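## Task

Carry plate E01 off nest N1 and set it into landing nest N3, lying flat within N3's locators, with its well A1 at the corner of N3 labelled A1. Releasing it a few millimetres above N3 is acceptable, but a long drop into N3 is a failure. Plate E07 has to stay where it began, on N2. The result only counts if it holds without the robot, so open the gripper and move away at the end.

## Robot and tools

Robot: a single arm (joints waist, shoulder, elbow, forearm roll, wrist pitch, wrist roll) with a two-finger parallel gripper. The fingers extend along the gripper's +z axis and close along its y axis. The reported end_effector_position is the spot between the pads when closed; closed fingertips reach about 33 mm past it, fully open ones about 9 mm. Closing pushes the fingertips roughly 24 mm further out, so keep that clearance above a surface.

Scene frame: origin on the table top under the arm base, +z up, +y to the left when facing along +x. Positions are in metres, orientations are quaternions written w first (qw, qx, qy, qz). The arm base can be tilted relative to the table, and the printed position may be somewhat off, more so at long reach.

Plate layout: on a labelled plate, well A1 sits at the labelled short end, in the corner far from the labelled long side. Each nest is identified by a sign on the deck beside it.

A row is 10 numbers in this order: x, y, z, qw, qx, qy, qz, position, force_limit, speed. The first seven are an absolute target pose for the gripper in the scene frame. position, force_limit and speed are gripper settings, each from -1 to 1. position +1 = fully open (140 mm), about -0.8 = pads touching, -1 = close until blocked. force_limit on parts up to 40 mm wide: about 14 N at -1, 60 N at 0, 107 N at +1. speed is the pad gap rate: about 30 mm/s at -1, 140 at 0, 250 at +1.

execute_actions(actions): a list of actions run one after another. Each action is a list of 1 to 15 rows; each row lasts one control step (1/30 s), and if fewer than 15 rows are given the last one is repeated to fill 15 steps. An empty list only reports state and images. A target further than 0.6 m from the gripper's starting position along any of its own axes is rejected; if the first action fails this, or any action is malformed, nothing runs. Repeat the intended quaternion in every row rather than copying a drifted reported one. Per control step the commanded pose is clipped to 70 mm and 16 degrees from the measured pose, so distant targets need several actions; after an action the arm coasts at most to the last clipped pose. When position and orientation conflict, position wins.

move(target, speed, stop_force, blocking): target is one 10-number row (absolute pose plus gripper settings, the gripper values applied at the start). The gripper travels a straight path toward it taking 0.5 to 10 s; paths longer than 10 s stop short. speed is the path's top speed in m/s, 0.002 to 0.5 (default 0.25); rotation is capped at twice that in rad/s. The path ignores obstacles, and the gripper may lag, stray, or exceed speed near a straight arm. stop_force (optional, 20 to 80 N) ends the path when the estimated push against the motion rises by that much for 2 steps; the arm then backs to its pose 2 steps earlier and holds. It is refused in the first 0.2 s of a scene, with blocking=false, and near stretched poses; it is unreliable on moves that rotate the gripper; omit it when moving away from something you press on. The final press can briefly exceed stop_force. blocking=false returns after 0.5 s while motion continues; then only wait or stop are allowed until a result shows the end. The result adds a move: line with the ending (done, contact, held, off_target, moving, fault), the limits that acted (paced = pose clipped; held = some steps blocked, after which the arm may move fast) and distance to target.

wait(seconds): 0 to 10 s, holding the last command; returns early if a running move ends. stop(): brakes a running move (needs room; fingers keep moving). zoom_image(camera, region): camera is cam_head_left, cam_head_right or cam_wrist; region [x0, y0, x1, y1] in image pixels from the top-left, at most 504 by 504. finished_scene(scene): ends the numbered current scene irreversibly and reports success; do it only once the plate rests on its own and the gripper is open and clear.

Results: state line with pose, Hand target (the pose now being driven toward), position_measured in counts (3 fully open, 230 pads meeting, not linear), and object_status: 0 moving, 1 blocked while opening, 2 blocked while closing (a grip), 3 reached target or pads met. After closing with -1, confirm status 2. To squeeze harder while gripped, raise force_limit and change position slightly (for example -1 to -0.98). Step readings list positions; HELD marks throttled steps. A pose unreachable line means the clearance check (which includes the base mount) altered the command. MOTOR HOT warns of overheating, which leads to a braking stop.

Cameras: cam_head_left, cam_head_right (fixed) and cam_wrist (fisheye), each 504x504, with calibration given in OpenCV form; real poses may differ slightly.

Avoid: hitting firm things with targets past contact (the arm is stiff), joint torques over load limits (144 N m for waist, shoulder, elbow; 36 N m for the wrist joints), or outside force of 150 N; any of these halts the arm for 10 s. Do not drop, slam or knock items, never push anything off the table, and do not disturb the other plate.

Each tool is called after "Request:" by a JSON object that holds its "fn" and its "kwargs", one argument or row to a line.

## Session

Request:
{"fn": "execute_actions", "kwargs": {
  "actions": []
}}

Scene clock: 0.00 s.
end_effector_position=(+0.4066, +0.6609, +0.2082) position_measured=3 object_status=3 end_effector_quat_wxyz=(-0.591, +0.642, +0.269, +0.408)
Joint positions: [ 0.478  0.489 -0.24  -2.202 -0.95  -2.625]
Joint velocities: [-0.001  0.    -0.    -0.001  0.001  0.   ]
Hand target: +0.407, +0.661, +0.208; -0.591, +0.642, +0.269, +0.408

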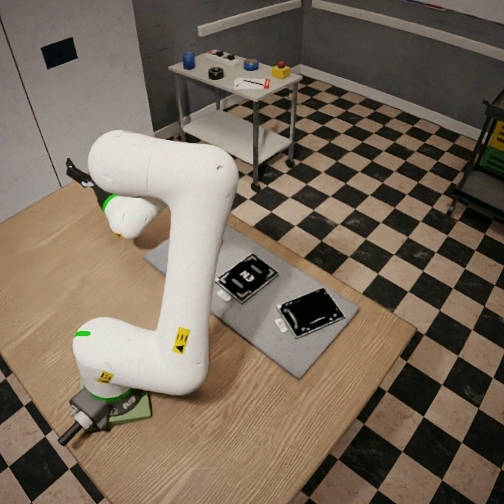

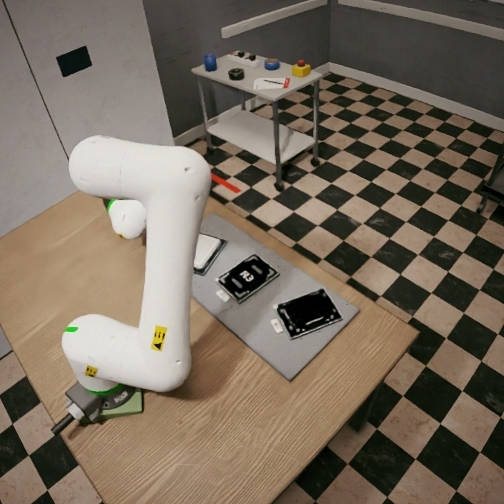

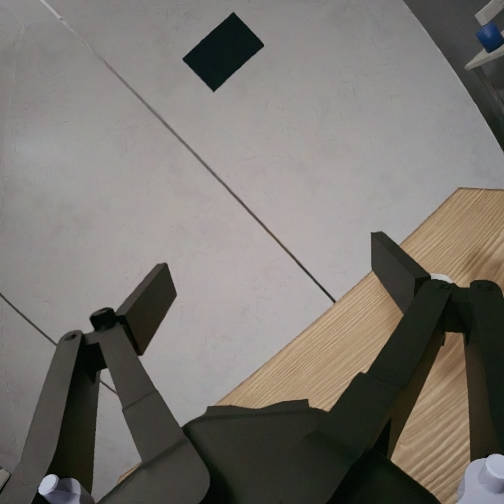

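Request:
{"fn": "zoom_image", "kwargs": {
  "camera": "cam_head_right",
  "region": [180, 200, 370, 390]
}}

Region (180, 200, 370, 390) of cam_head_right's 504x504 image, scaled by 2.653, with more detail than that image has.

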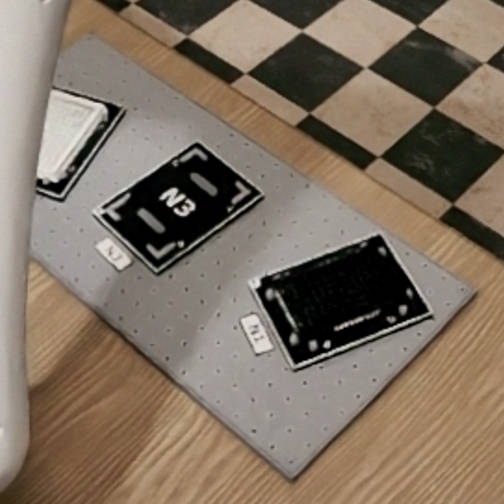

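Request:
{"fn": "move", "kwargs": {
  "target": [0.5, -0.1, 0.42, 0, 1, 0, 0, 1, 0, 0]
}}

action 0: the call puts the target (arm/x, arm/y, arm/z) 0.718 m from end_effector_position in the last result along the gripper's own z axis as it stood there; a target may be at most 0.6 m away along each of those axes, so nothing of the call was run and nothing moved. Command a nearer target, and go on from there in a later call.

Request:
{"fn": "move", "kwargs": {
  "target": [0.5, 0.25, 0.42, 0, 1, 0, 0, 1, 0, 0]
}}

Request:
{"fn": "move", "kwargs": {
  "target": [0.5, -0.1, 0.42, 0, 1, 0, 0, 1, 0, 0]
}}

Scene clock: 11.77 s.
end_effector_position=(+0.4977, +0.2487, +0.4187) position_measured=3 object_status=3 end_effector_quat_wxyz=(-0.409, +0.765, +0.343, +0.360)
Joint positions: [ 0.047 -0.329 -0.058 -0.924 -1.195 -3.924]
Joint velocities: [ 0.011  0.014  0.024  0.024 -0.021  0.   ]
Hand target: +0.498, +0.249, +0.419; -0.409, +0.765, +0.344, +0.360
Off the commanded pose: 0.003 m, 80 deg; orientation clipped at the last step of the last action.
joint sent to its limit — the command would take joint 6 (wrist roll) past its lower limit, so that joint was sent only as far as its limit.
move: off_target; limits=paced
camera_calibration (this result's frames):
cam_wrist: T_world_to_cam=[[0.734884, -0.415671, -0.535876, -0.0289593], [-0.677776, -0.47783, -0.558837, 0.702737], [-0.0237652, 0.773884, -0.632881, 0.272919], [0, 0, 0, 1]] pos_world=[0.504066, 0.112543, 0.549922]

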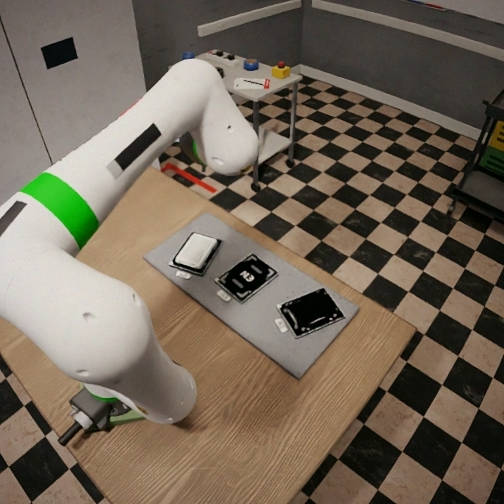

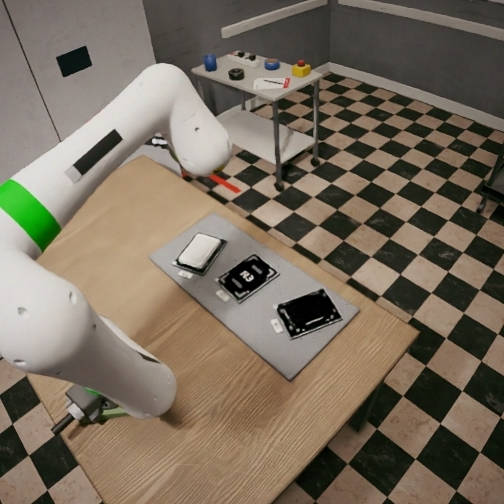

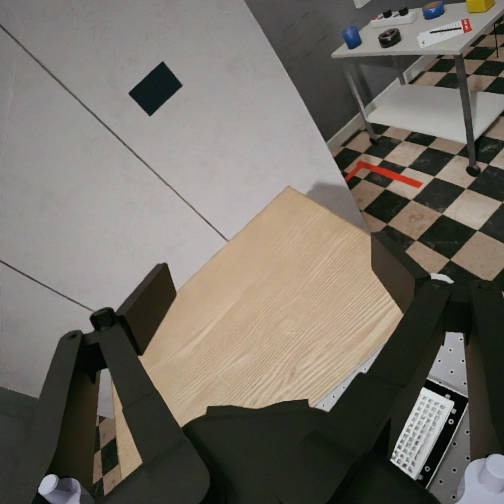

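Scene clock: 15.57 s.
end_effector_position=(+0.4987, -0.1006, +0.4193) position_measured=3 object_status=3 end_effector_quat_wxyz=(-0.160, +0.908, +0.313, +0.227)
Joint positions: [-0.405 -0.199  0.344 -0.467 -1.709 -3.924]
Joint velocities: [ 0.022  0.016  0.021  0.025 -0.02   0.001]
Hand target: +0.499, -0.101, +0.419; -0.160, +0.908, +0.314, +0.226
Off the commanded pose: 0.002 m, 49 deg; orientation clipped at the last step of the last action.
joint sent to its limit — the command would take joint 6 (wrist roll) past its lower limit, so that joint was sent only as far as its limit.
move: off_target; limits=paced
camera_calibration (this result's frames):
cam_wrist: T_world_to_cam=[[0.529328, -0.801475, -0.278296, -0.218858], [-0.847643, -0.513591, -0.133137, 0.439457], [-0.0362244, 0.306369, -0.951223, 0.636259], [0, 0, 0, 1]] pos_world=[0.511398, -0.144638, 0.602825]

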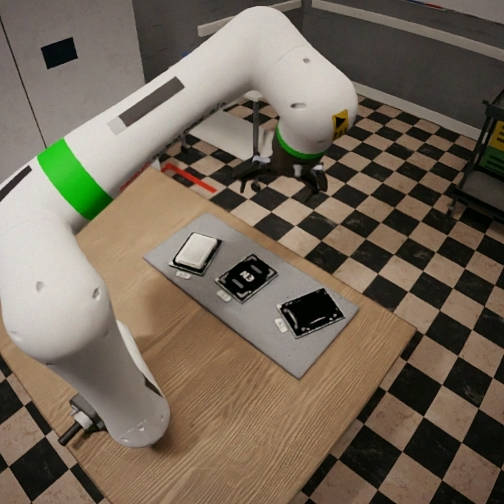

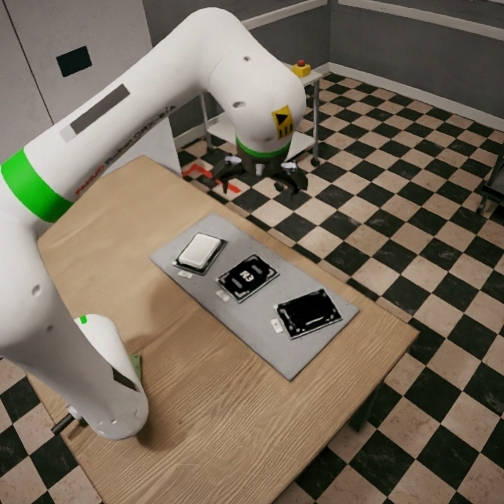

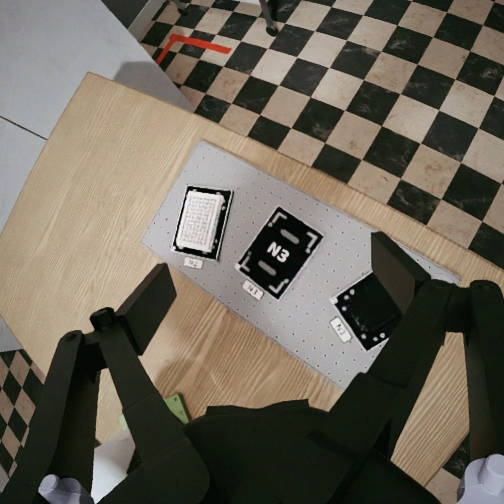

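Request:
{"fn": "zoom_image", "kwargs": {
  "camera": "cam_wrist",
  "region": [140, 130, 420, 410]
}}

Request:
{"fn": "move", "kwargs": {
  "target": [0.6, 0.0, 0.36, 0, 0, 1, 0, 1, 0, 0],
  "speed": 0.4
}}

Region (140, 130, 420, 410) of cam_wrist's 504x504 image, scaled by 1.800, with more detail than that image has.

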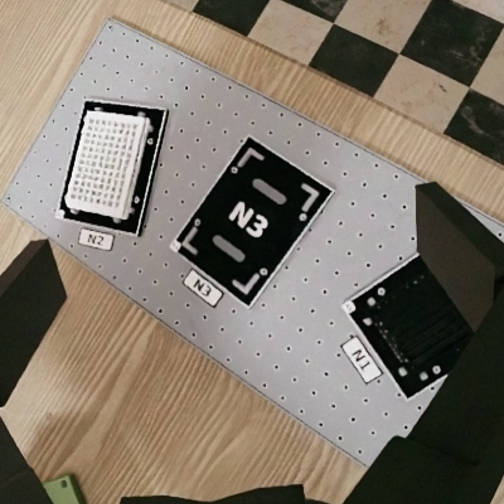

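Scene clock: 21.53 s.
end_effector_position=(+0.6006, -0.0007, +0.3600) position_measured=3 object_status=3 end_effector_quat_wxyz=(-0.001, +0.000, +1.000, +0.002)
Joint positions: [ 0.223  0.223  0.605  0.143 -1.85  -1.917]
Joint velocities: [ 0.    -0.001 -0.002  0.001  0.001  0.002]
Hand target: +0.601, -0.001, +0.360; -0.001, +0.000, +1.000, +0.002
Off the commanded pose: 0.001 m, 0 deg.
move: done
camera_calibration (this result's frames):
cam_wrist: T_world_to_cam=[[0.170244, 0.984156, -0.0495283, -0.074631], [0.917766, -0.140058, 0.371605, -0.672458], [0.35878, -0.108719, -0.927069, 0.306702], [0, 0, 0, 1]] pos_world=[0.519826, 0.0126095, 0.530526]

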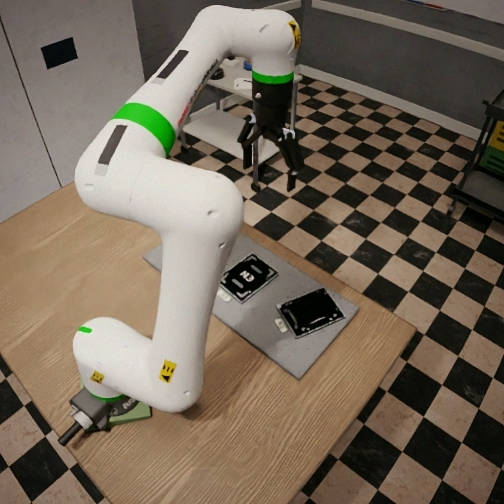

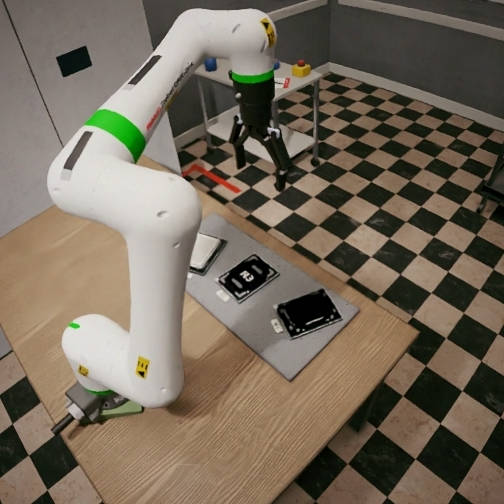

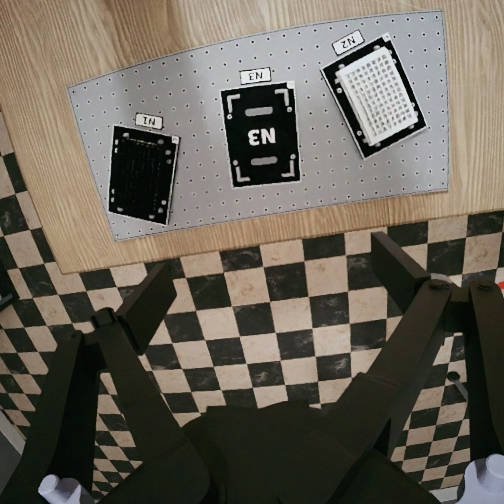

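Request:
{"fn": "zoom_image", "kwargs": {
  "camera": "cam_head_right",
  "region": [260, 275, 360, 350]
}}

Request:
{"fn": "zoom_image", "kwargs": {
  "camera": "cam_wrist",
  "region": [90, 60, 310, 240]
}}

Region (260, 275, 360, 350) of cam_head_right's 504x504 image, scaled by 5.040, with more detail than that image has; it fills the top 378 rows of this view, and the rest is white.

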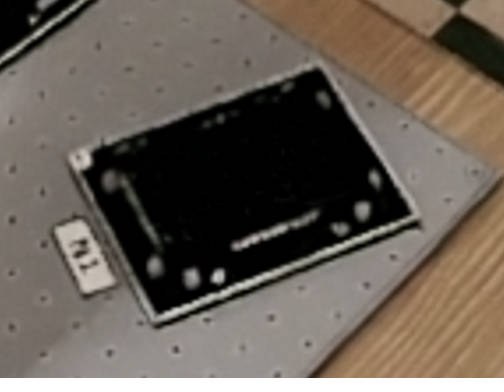

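Region (90, 60, 310, 240) of cam_wrist's 504x504 image, scaled by 2.291, with more detail than that image has; it fills the top 412 rows of this view, and the rest is white.

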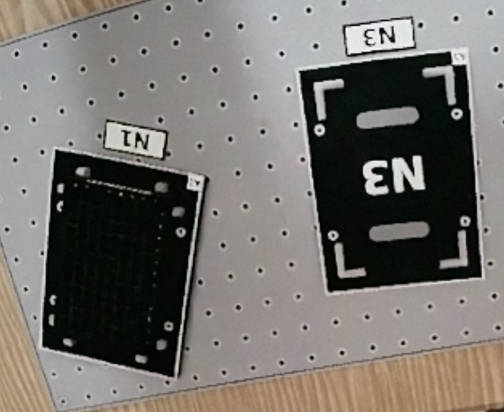

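Request:
{"fn": "move", "kwargs": {
  "target": [0.56, -0.22, 0.17, 0, 0.2164, 0.9763, 0, 1, 0, 0],
  "speed": 0.3
}}

Scene clock: 31.83 s.
end_effector_position=(+0.5604, -0.2197, +0.1702) position_measured=3 object_status=3 end_effector_quat_wxyz=(+0.000, +0.216, +0.976, -0.001)
Joint positions: [-0.248  0.153  0.126  0.085 -1.39  -1.937]
Joint velocities: [-0.001  0.001  0.     0.     0.001  0.   ]
Hand target: +0.560, -0.220, +0.170; +0.000, +0.216, +0.976, -0.001
Off the commanded pose: 0.001 m, 0 deg.
move: done
camera_calibration (this result's frames):
cam_wrist: T_world_to_cam=[[0.569265, 0.820297, -0.0552344, -0.120315], [0.773123, -0.511252, 0.37537, -0.596939], [0.279676, -0.256388, -0.925228, 0.132899], [0, 0, 0, 1]] pos_world=[0.492829, -0.172418, 0.34039]

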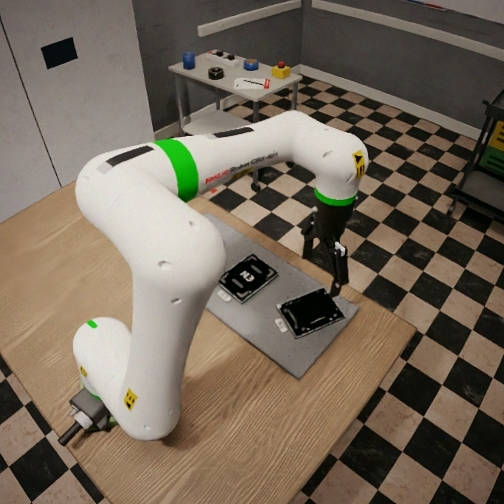

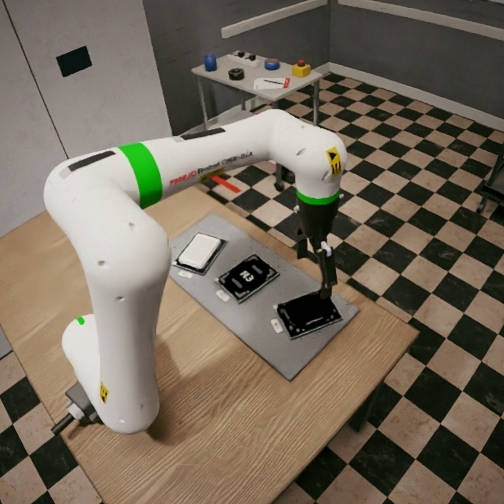

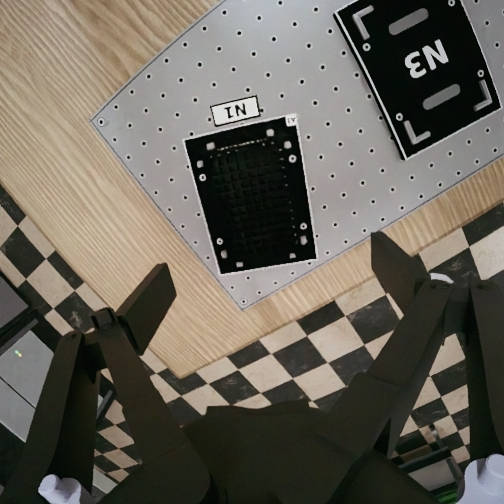

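Request:
{"fn": "zoom_image", "kwargs": {
  "camera": "cam_wrist",
  "region": [160, 100, 340, 280]
}}

Region (160, 100, 340, 280) of cam_wrist's 504x504 image, scaled by 2.800, with more detail than that image has.

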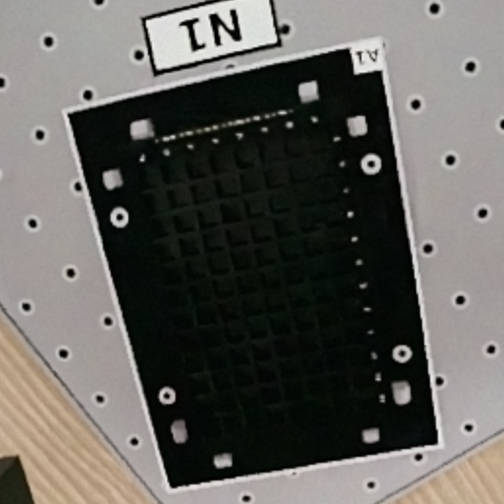

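Request:
{"fn": "move", "kwargs": {
  "target": [0.538, -0.225, 0.09, 0, 0.2011, 0.9796, 0, 0.55, 0, 0],
  "speed": 0.15
}}

Scene clock: 43.13 s.
end_effector_position=(+0.5385, -0.2249, +0.0899) position_measured=59 object_status=3 end_effector_quat_wxyz=(+0.000, +0.201, +0.980, +0.000)
Joint positions: [-0.278  0.16  -0.056  0.082 -1.2   -1.891]
Joint velocities: [-0.     0.001 -0.001  0.003  0.001  0.   ]
Hand target: +0.538, -0.225, +0.090; +0.000, +0.201, +0.980, -0.000
Off the commanded pose: 0.000 m, 0 deg.
move: done
camera_calibration (this result's frames):
cam_wrist: T_world_to_cam=[[0.543728, 0.837564, -0.0533613, -0.0905224], [0.788622, -0.488135, 0.373898, -0.555477], [0.287116, -0.245381, -0.925933, 0.0619606], [0, 0, 0, 1]] pos_world=[0.469491, -0.180125, 0.260233]

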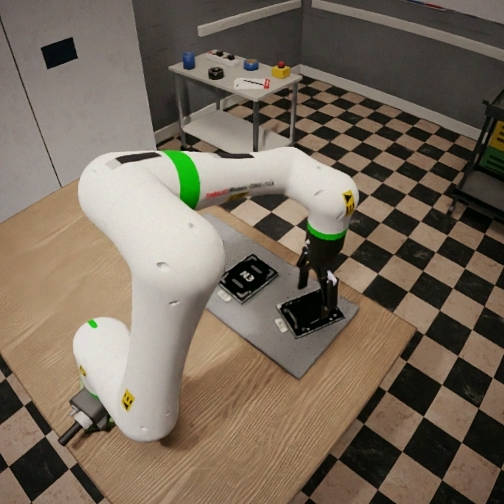

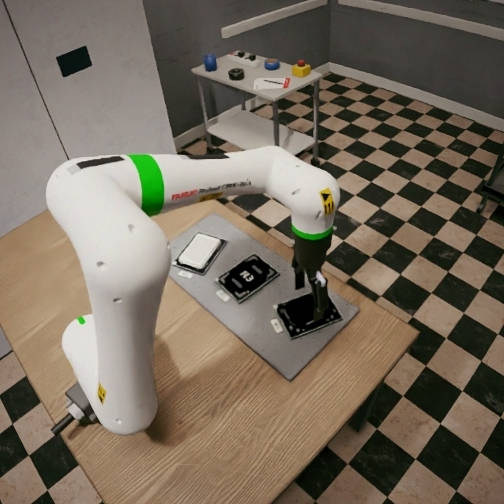

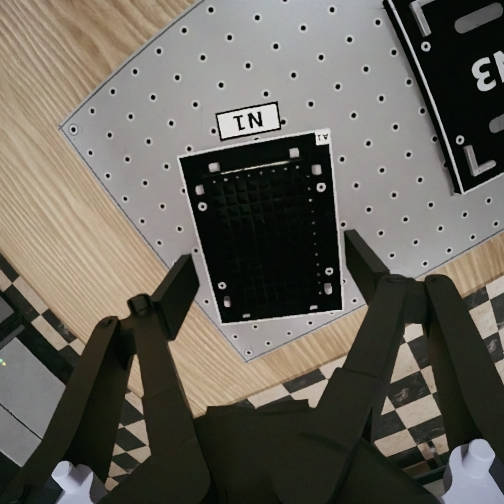

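Request:
{"fn": "zoom_image", "kwargs": {
  "camera": "cam_wrist",
  "region": [160, 120, 370, 330]
}}

Region (160, 120, 370, 330) of cam_wrist's 504x504 image, scaled by 2.400, with more detail than that image has.

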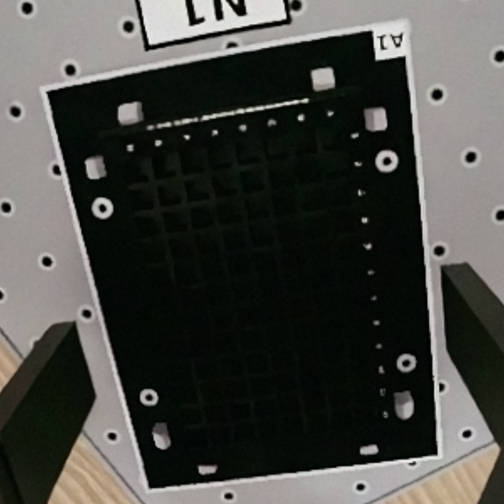

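Request:
{"fn": "move", "kwargs": {
  "target": [0.5354, -0.2231, 0.068, 0, 0.2011, 0.9796, 0, 0.5, 0, 0],
  "speed": 0.05
}}

Request:
{"fn": "zoom_image", "kwargs": {
  "camera": "cam_head_right",
  "region": [250, 250, 370, 350]
}}

Scene clock: 50.43 s.
end_effector_position=(+0.5355, -0.2231, +0.0680) position_measured=66 object_status=3 end_effector_quat_wxyz=(+0.000, +0.201, +0.980, -0.000)
Joint positions: [-0.278  0.173 -0.095  0.084 -1.149 -1.895]
Joint velocities: [-0.001  0.001 -0.001  0.001  0.001 -0.001]
Hand target: +0.536, -0.223, +0.068; -0.000, +0.201, +0.980, -0.000
Off the commanded pose: 0.000 m, 0 deg.
move: done
camera_calibration (this result's frames):
cam_wrist: T_world_to_cam=[[0.543656, 0.837601, -0.053506, -0.0915545], [0.78868, -0.488017, 0.37393, -0.544101], [0.287093, -0.245489, -0.925912, 0.0429636], [0, 0, 0, 1]] pos_world=[0.466561, -0.178297, 0.238338]

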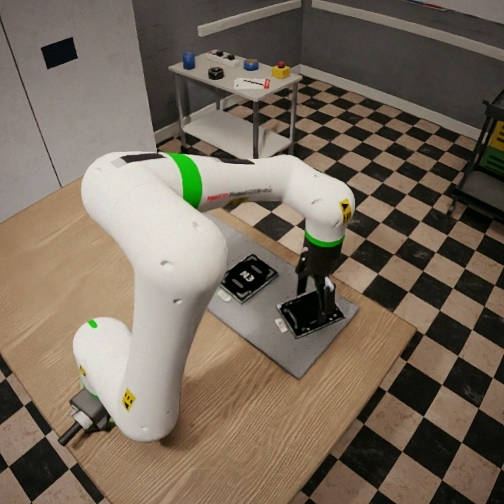

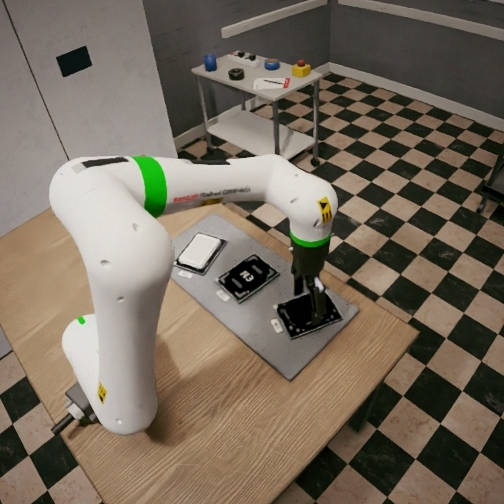

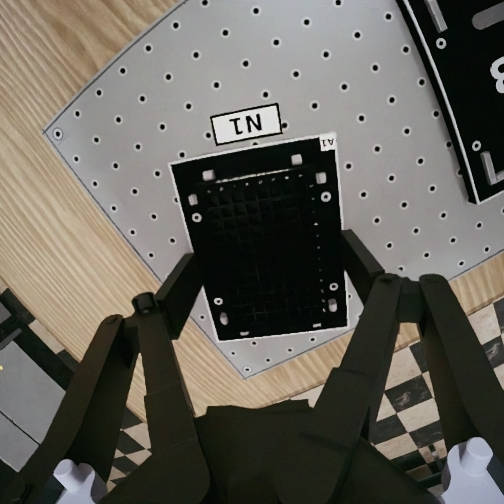

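Region (250, 250, 370, 350) of cam_head_right's 504x504 image, scaled by 4.200, with more detail than that image has.

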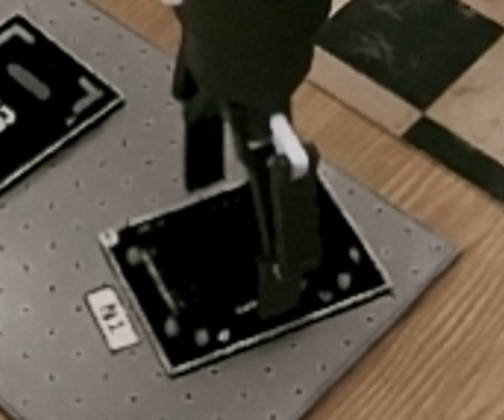

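Request:
{"fn": "zoom_image", "kwargs": {
  "camera": "cam_wrist",
  "region": [150, 120, 380, 350]
}}

Request:
{"fn": "move", "kwargs": {
  "target": [0.5354, -0.2231, 0.03, 0, 0.2011, 0.9796, 0, 0.5, 0, 0],
  "speed": 0.004,
  "stop_force": 20
}}

Region (150, 120, 380, 350) of cam_wrist's 504x504 image, scaled by 2.191, with more detail than that image has.

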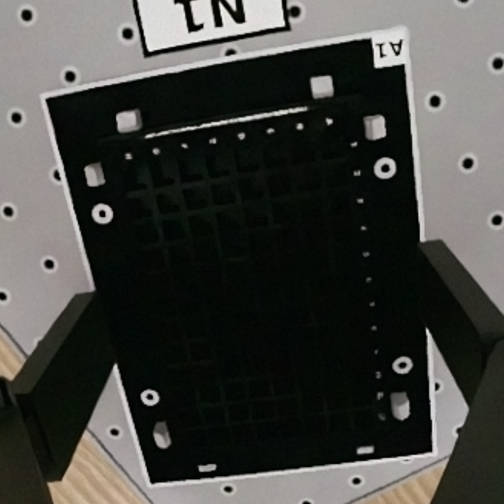

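Scene clock: 57.67 s.
end_effector_position=(+0.5356, -0.2232, +0.0491) position_measured=66 object_status=3 end_effector_quat_wxyz=(+0.000, +0.201, +0.980, -0.000)
Joint positions: [-0.281  0.193 -0.116  0.085 -1.107 -1.896]
Joint velocities: [ 0.     0.001  0.001 -0.    -0.003 -0.001]
Hand target: +0.536, -0.223, +0.049; +0.000, +0.201, +0.980, -0.000
Off the commanded pose: 0.019 m, 0 deg.
move: contact
camera_calibration (this result's frames):
cam_wrist: T_world_to_cam=[[0.543634, 0.837612, -0.0535586, -0.092545], [0.78868, -0.487961, 0.374001, -0.537096], [0.287134, -0.24556, -0.92588, 0.0253954], [0, 0, 0, 1]] pos_world=[0.466616, -0.178329, 0.219431]

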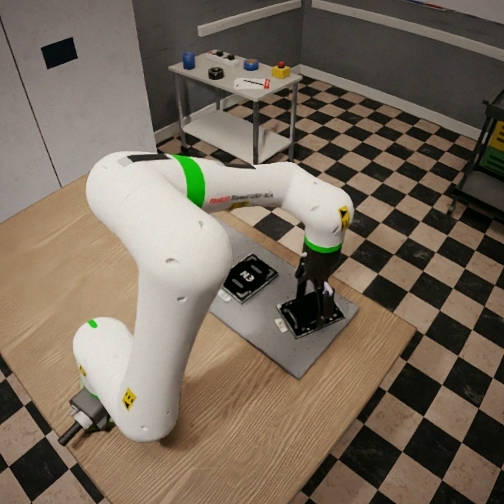

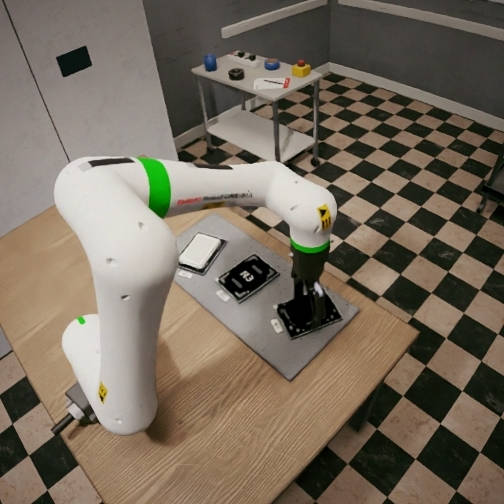

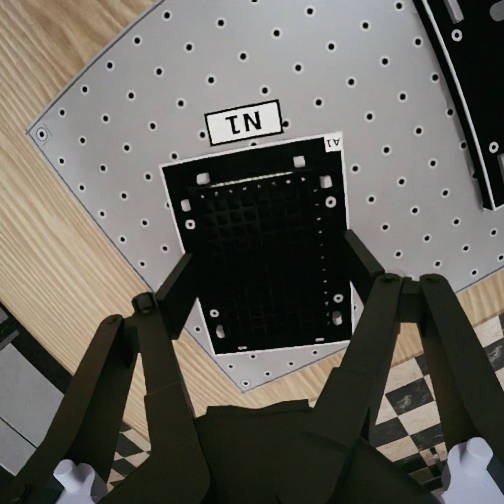

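Request:
{"fn": "move", "kwargs": {
  "target": [0.5354, -0.2231, 0.0565, 0, 0.2011, 0.9796, 0, 0.5, -0.3, -0.8],
  "speed": 0.02
}}

Request:
{"fn": "move", "kwargs": {
  "target": [0.5354, -0.2231, 0.0565, 0, 0.2011, 0.9796, 0, -1, -0.3, -0.8],
  "speed": 0.02
}}

Request:
{"fn": "zoom_image", "kwargs": {
  "camera": "cam_wrist",
  "region": [150, 120, 380, 350]
}}

Scene clock: 62.07 s.
end_effector_position=(+0.5354, -0.2231, +0.0565) position_measured=66 object_status=3 end_effector_quat_wxyz=(-0.000, +0.201, +0.980, +0.000)
Joint positions: [-0.28   0.184 -0.109  0.085 -1.123 -1.896]
Joint velocities: [-0.001 -0.     0.001 -0.    -0.001 -0.   ]
Hand target: +0.535, -0.223, +0.057; -0.000, +0.201, +0.980, +0.000
Off the commanded pose: 0.000 m, 0 deg.
move: done
camera_calibration (this result's frames):
cam_wrist: T_world_to_cam=[[0.543654, 0.837602, -0.0535046, -0.0920991], [0.788692, -0.488025, 0.373892, -0.539636], [0.287061, -0.245467, -0.925928, 0.0323769], [0, 0, 0, 1]] pos_world=[0.466383, -0.178266, 0.226817]

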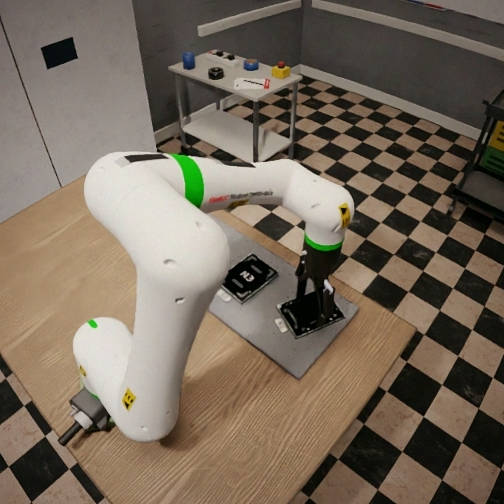

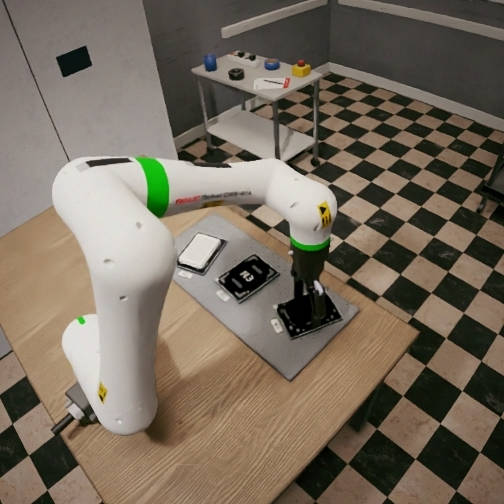

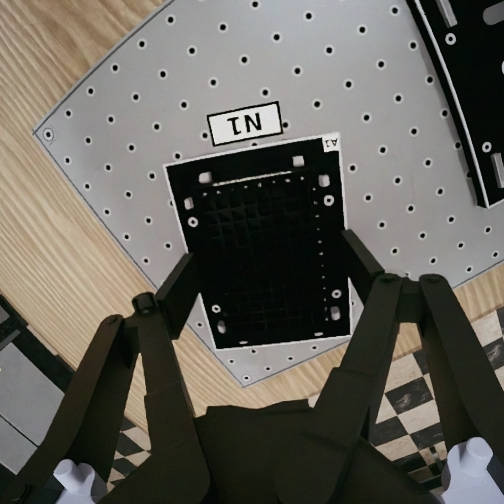

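Scene clock: 62.77 s.
end_effector_position=(+0.5354, -0.2231, +0.0567) position_measured=105 object_status=2 end_effector_quat_wxyz=(+0.000, +0.201, +0.980, +0.000)
Joint positions: [-0.28   0.184 -0.108  0.085 -1.124 -1.896]
Joint velocities: [ 0.     0.     0.    -0.     0.001  0.002]
Hand target: +0.535, -0.223, +0.057; -0.000, +0.201, +0.980, +0.000
Off the commanded pose: 0.000 m, 0 deg.
move: done
camera_calibration (this result's frames):
cam_wrist: T_world_to_cam=[[0.543675, 0.83759, -0.0534858, -0.0921115], [0.788659, -0.488036, 0.373949, -0.539733], [0.287113, -0.245489, -0.925906, 0.032481], [0, 0, 0, 1]] pos_world=[0.466419, -0.178284, 0.22698]

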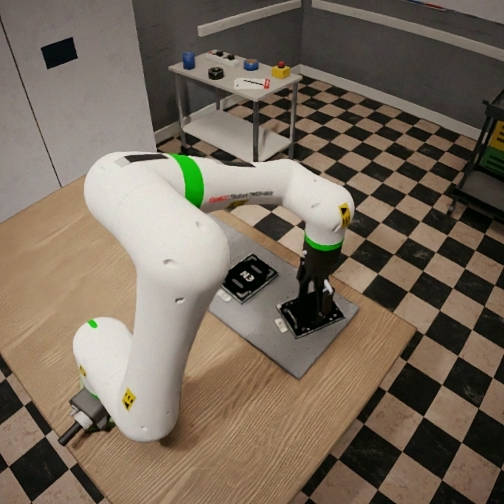

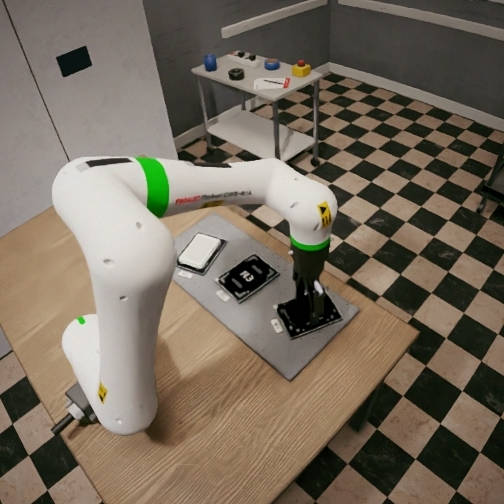

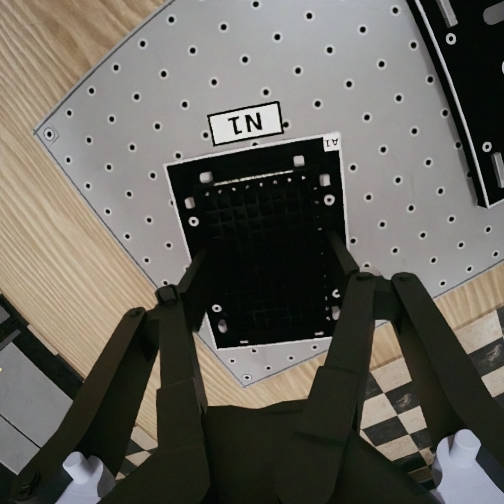

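Region (150, 120, 380, 350) of cam_wrist's 504x504 image, scaled by 2.191, with more detail than that image has.

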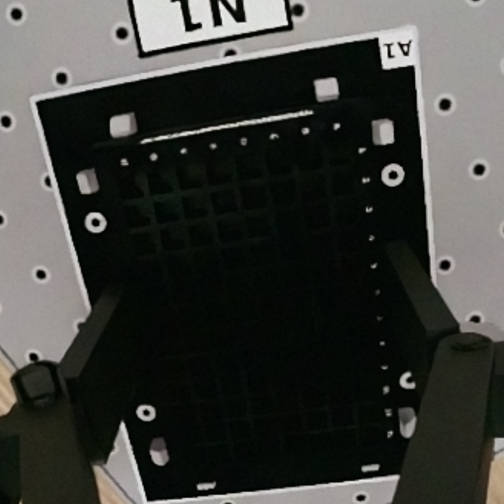

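Request:
{"fn": "move", "kwargs": {
  "target": [0.5354, -0.2231, 0.08, 0, 0.2011, 0.9796, 0, -1, -0.3, -0.8],
  "speed": 0.03
}}

Request:
{"fn": "zoom_image", "kwargs": {
  "camera": "cam_wrist",
  "region": [150, 120, 380, 350]
}}

Request:
{"fn": "move", "kwargs": {
  "target": [0.5093, 0.0024, 0.08, 0, 0.0314, 0.9995, 0, -1, -0.3, -0.8],
  "speed": 0.12
}}

Request:
{"fn": "zoom_image", "kwargs": {
  "camera": "cam_wrist",
  "region": [150, 120, 380, 350]
}}

Scene clock: 70.83 s.
end_effector_position=(+0.5353, -0.2231, +0.0800) position_measured=105 object_status=2 end_effector_quat_wxyz=(-0.000, +0.201, +0.980, +0.000)
Joint positions: [-0.276  0.161 -0.08   0.084 -1.175 -1.895]
Joint velocities: [ 0.001 -0.     0.    -0.001 -0.001 -0.001]
Hand target: +0.535, -0.223, +0.080; -0.000, +0.201, +0.980, +0.000
Off the commanded pose: 0.000 m, 0 deg.
move: done
camera_calibration (this result's frames):
cam_wrist: T_world_to_cam=[[0.543655, 0.837603, -0.0534926, -0.0908093], [0.788694, -0.488033, 0.373879, -0.548348], [0.287056, -0.245451, -0.925933, 0.054184], [0, 0, 0, 1]] pos_world=[0.466294, -0.17825, 0.250329]

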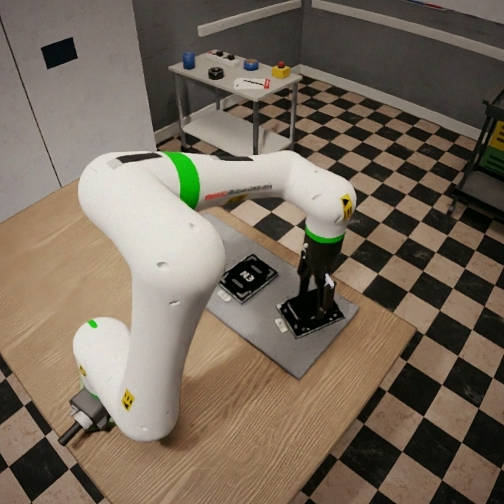

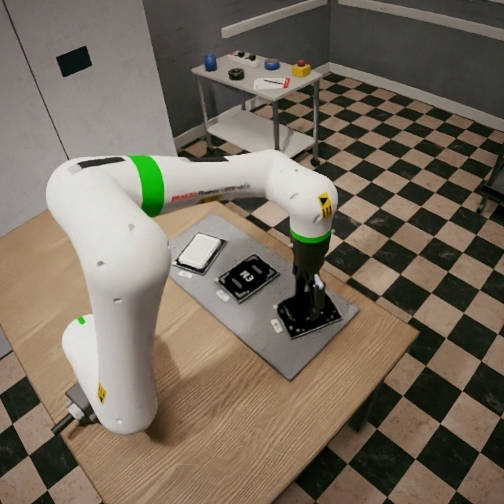

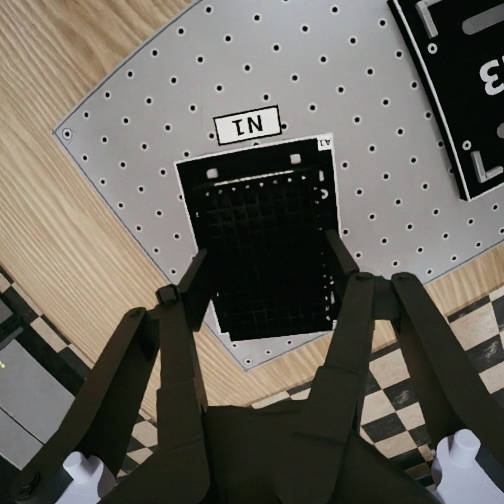

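Region (150, 120, 380, 350) of cam_wrist's 504x504 image, scaled by 2.191, with more detail than that image has.

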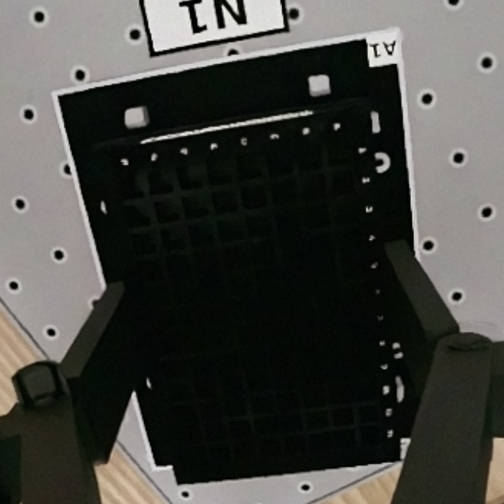

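Scene clock: 73.10 s.
end_effector_position=(+0.5099, +0.0030, +0.0797) position_measured=105 object_status=2 end_effector_quat_wxyz=(-0.000, +0.032, +0.999, +0.001)
Joint positions: [ 0.219  0.039 -0.294  0.153 -1.14  -2.079]
Joint velocities: [ 0.001  0.001 -0.     0.001  0.    -0.   ]
Hand target: +0.510, +0.003, +0.080; -0.000, +0.032, +1.000, +0.001
Off the commanded pose: 0.001 m, 0 deg.
move: done
camera_calibration (this result's frames):
cam_wrist: T_world_to_cam=[[0.23155, 0.971473, -0.0512387, -0.107826], [0.906717, -0.196431, 0.373202, -0.478928], [0.35249, -0.132874, -0.926334, 0.0829966], [0, 0, 0, 1]] pos_world=[0.429963, 0.0217015, 0.250094]

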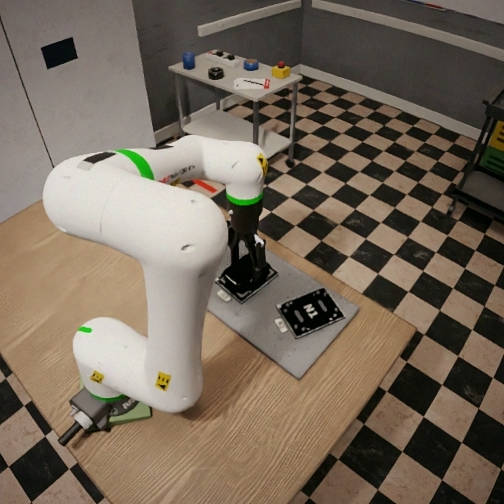

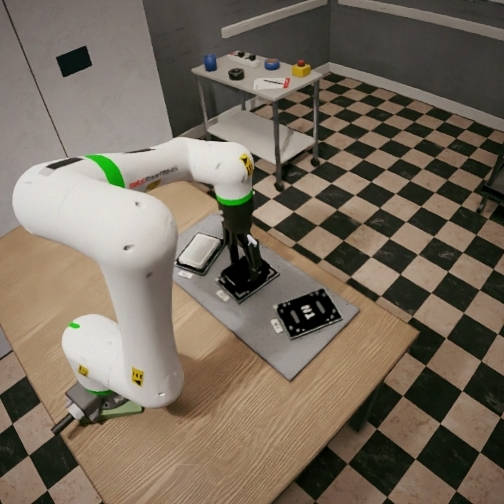

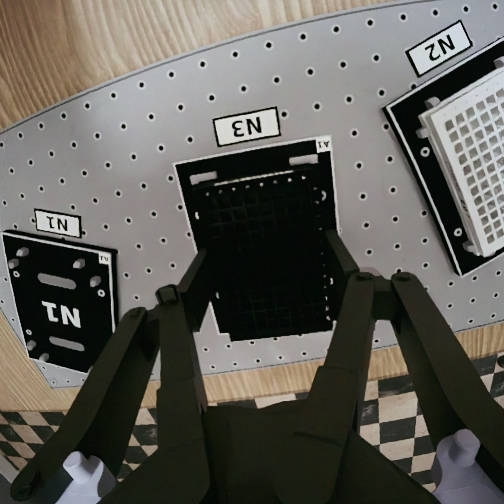

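Region (150, 120, 380, 350) of cam_wrist's 504x504 image, scaled by 2.191, with more detail than that image has.

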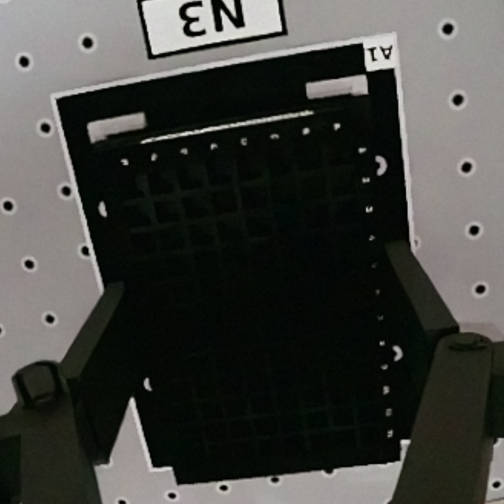

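Request:
{"fn": "move", "kwargs": {
  "target": [0.5108, 0.0019, 0.068, 0, 0.0344, 0.9994, 0, -1, -0.3, -0.8],
  "speed": 0.02
}}

Request:
{"fn": "zoom_image", "kwargs": {
  "camera": "cam_wrist",
  "region": [150, 120, 380, 350]
}}

Scene clock: 77.97 s.
end_effector_position=(+0.5109, +0.0019, +0.0680) position_measured=105 object_status=2 end_effector_quat_wxyz=(+0.000, +0.034, +0.999, -0.000)
Joint positions: [ 0.214  0.054 -0.308  0.158 -1.113 -2.085]
Joint velocities: [-0.     0.001 -0.    -0.     0.    -0.001]
Hand target: +0.511, +0.002, +0.068; +0.000, +0.034, +0.999, -0.000
Off the commanded pose: 0.000 m, 0 deg.
move: done
camera_calibration (this result's frames):
cam_wrist: T_world_to_cam=[[0.23694, 0.970049, -0.0535254, -0.110192], [0.905518, -0.200545, 0.373924, -0.475059], [0.35199, -0.137066, -0.925914, 0.0719447], [0, 0, 0, 1]] pos_world=[0.43096, 0.0214816, 0.238353]

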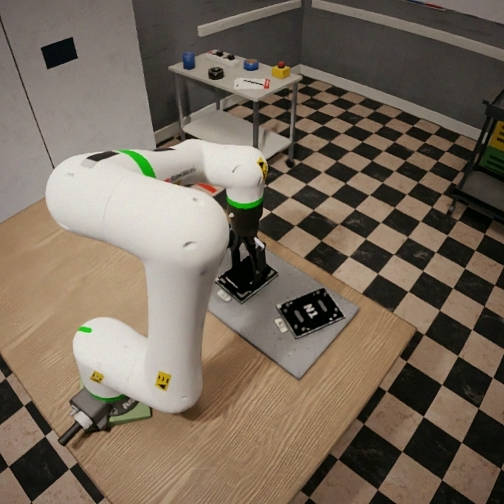

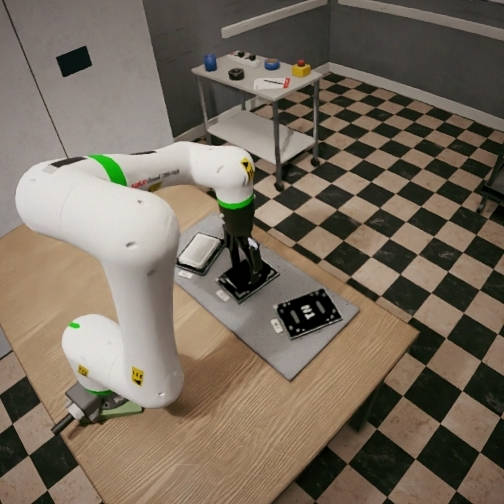

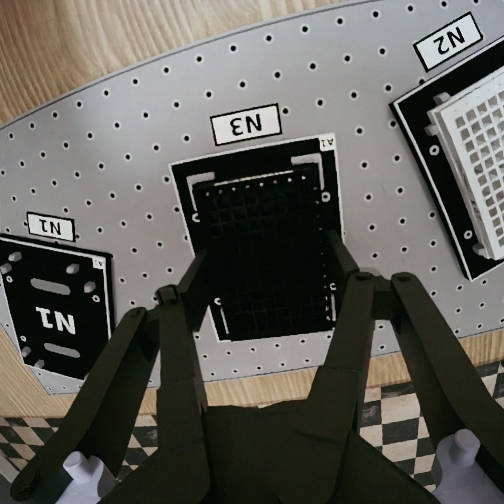

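Region (150, 120, 380, 350) of cam_wrist's 504x504 image, scaled by 2.191, with more detail than that image has.

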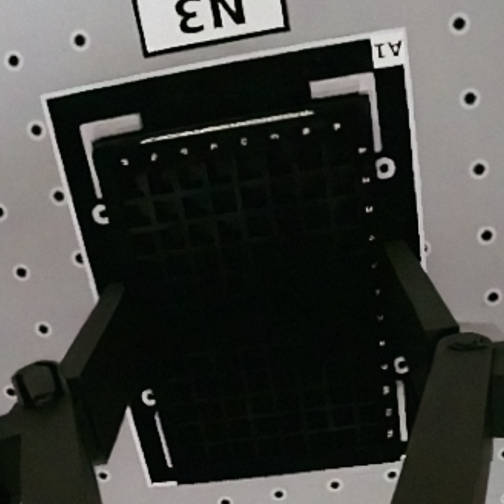

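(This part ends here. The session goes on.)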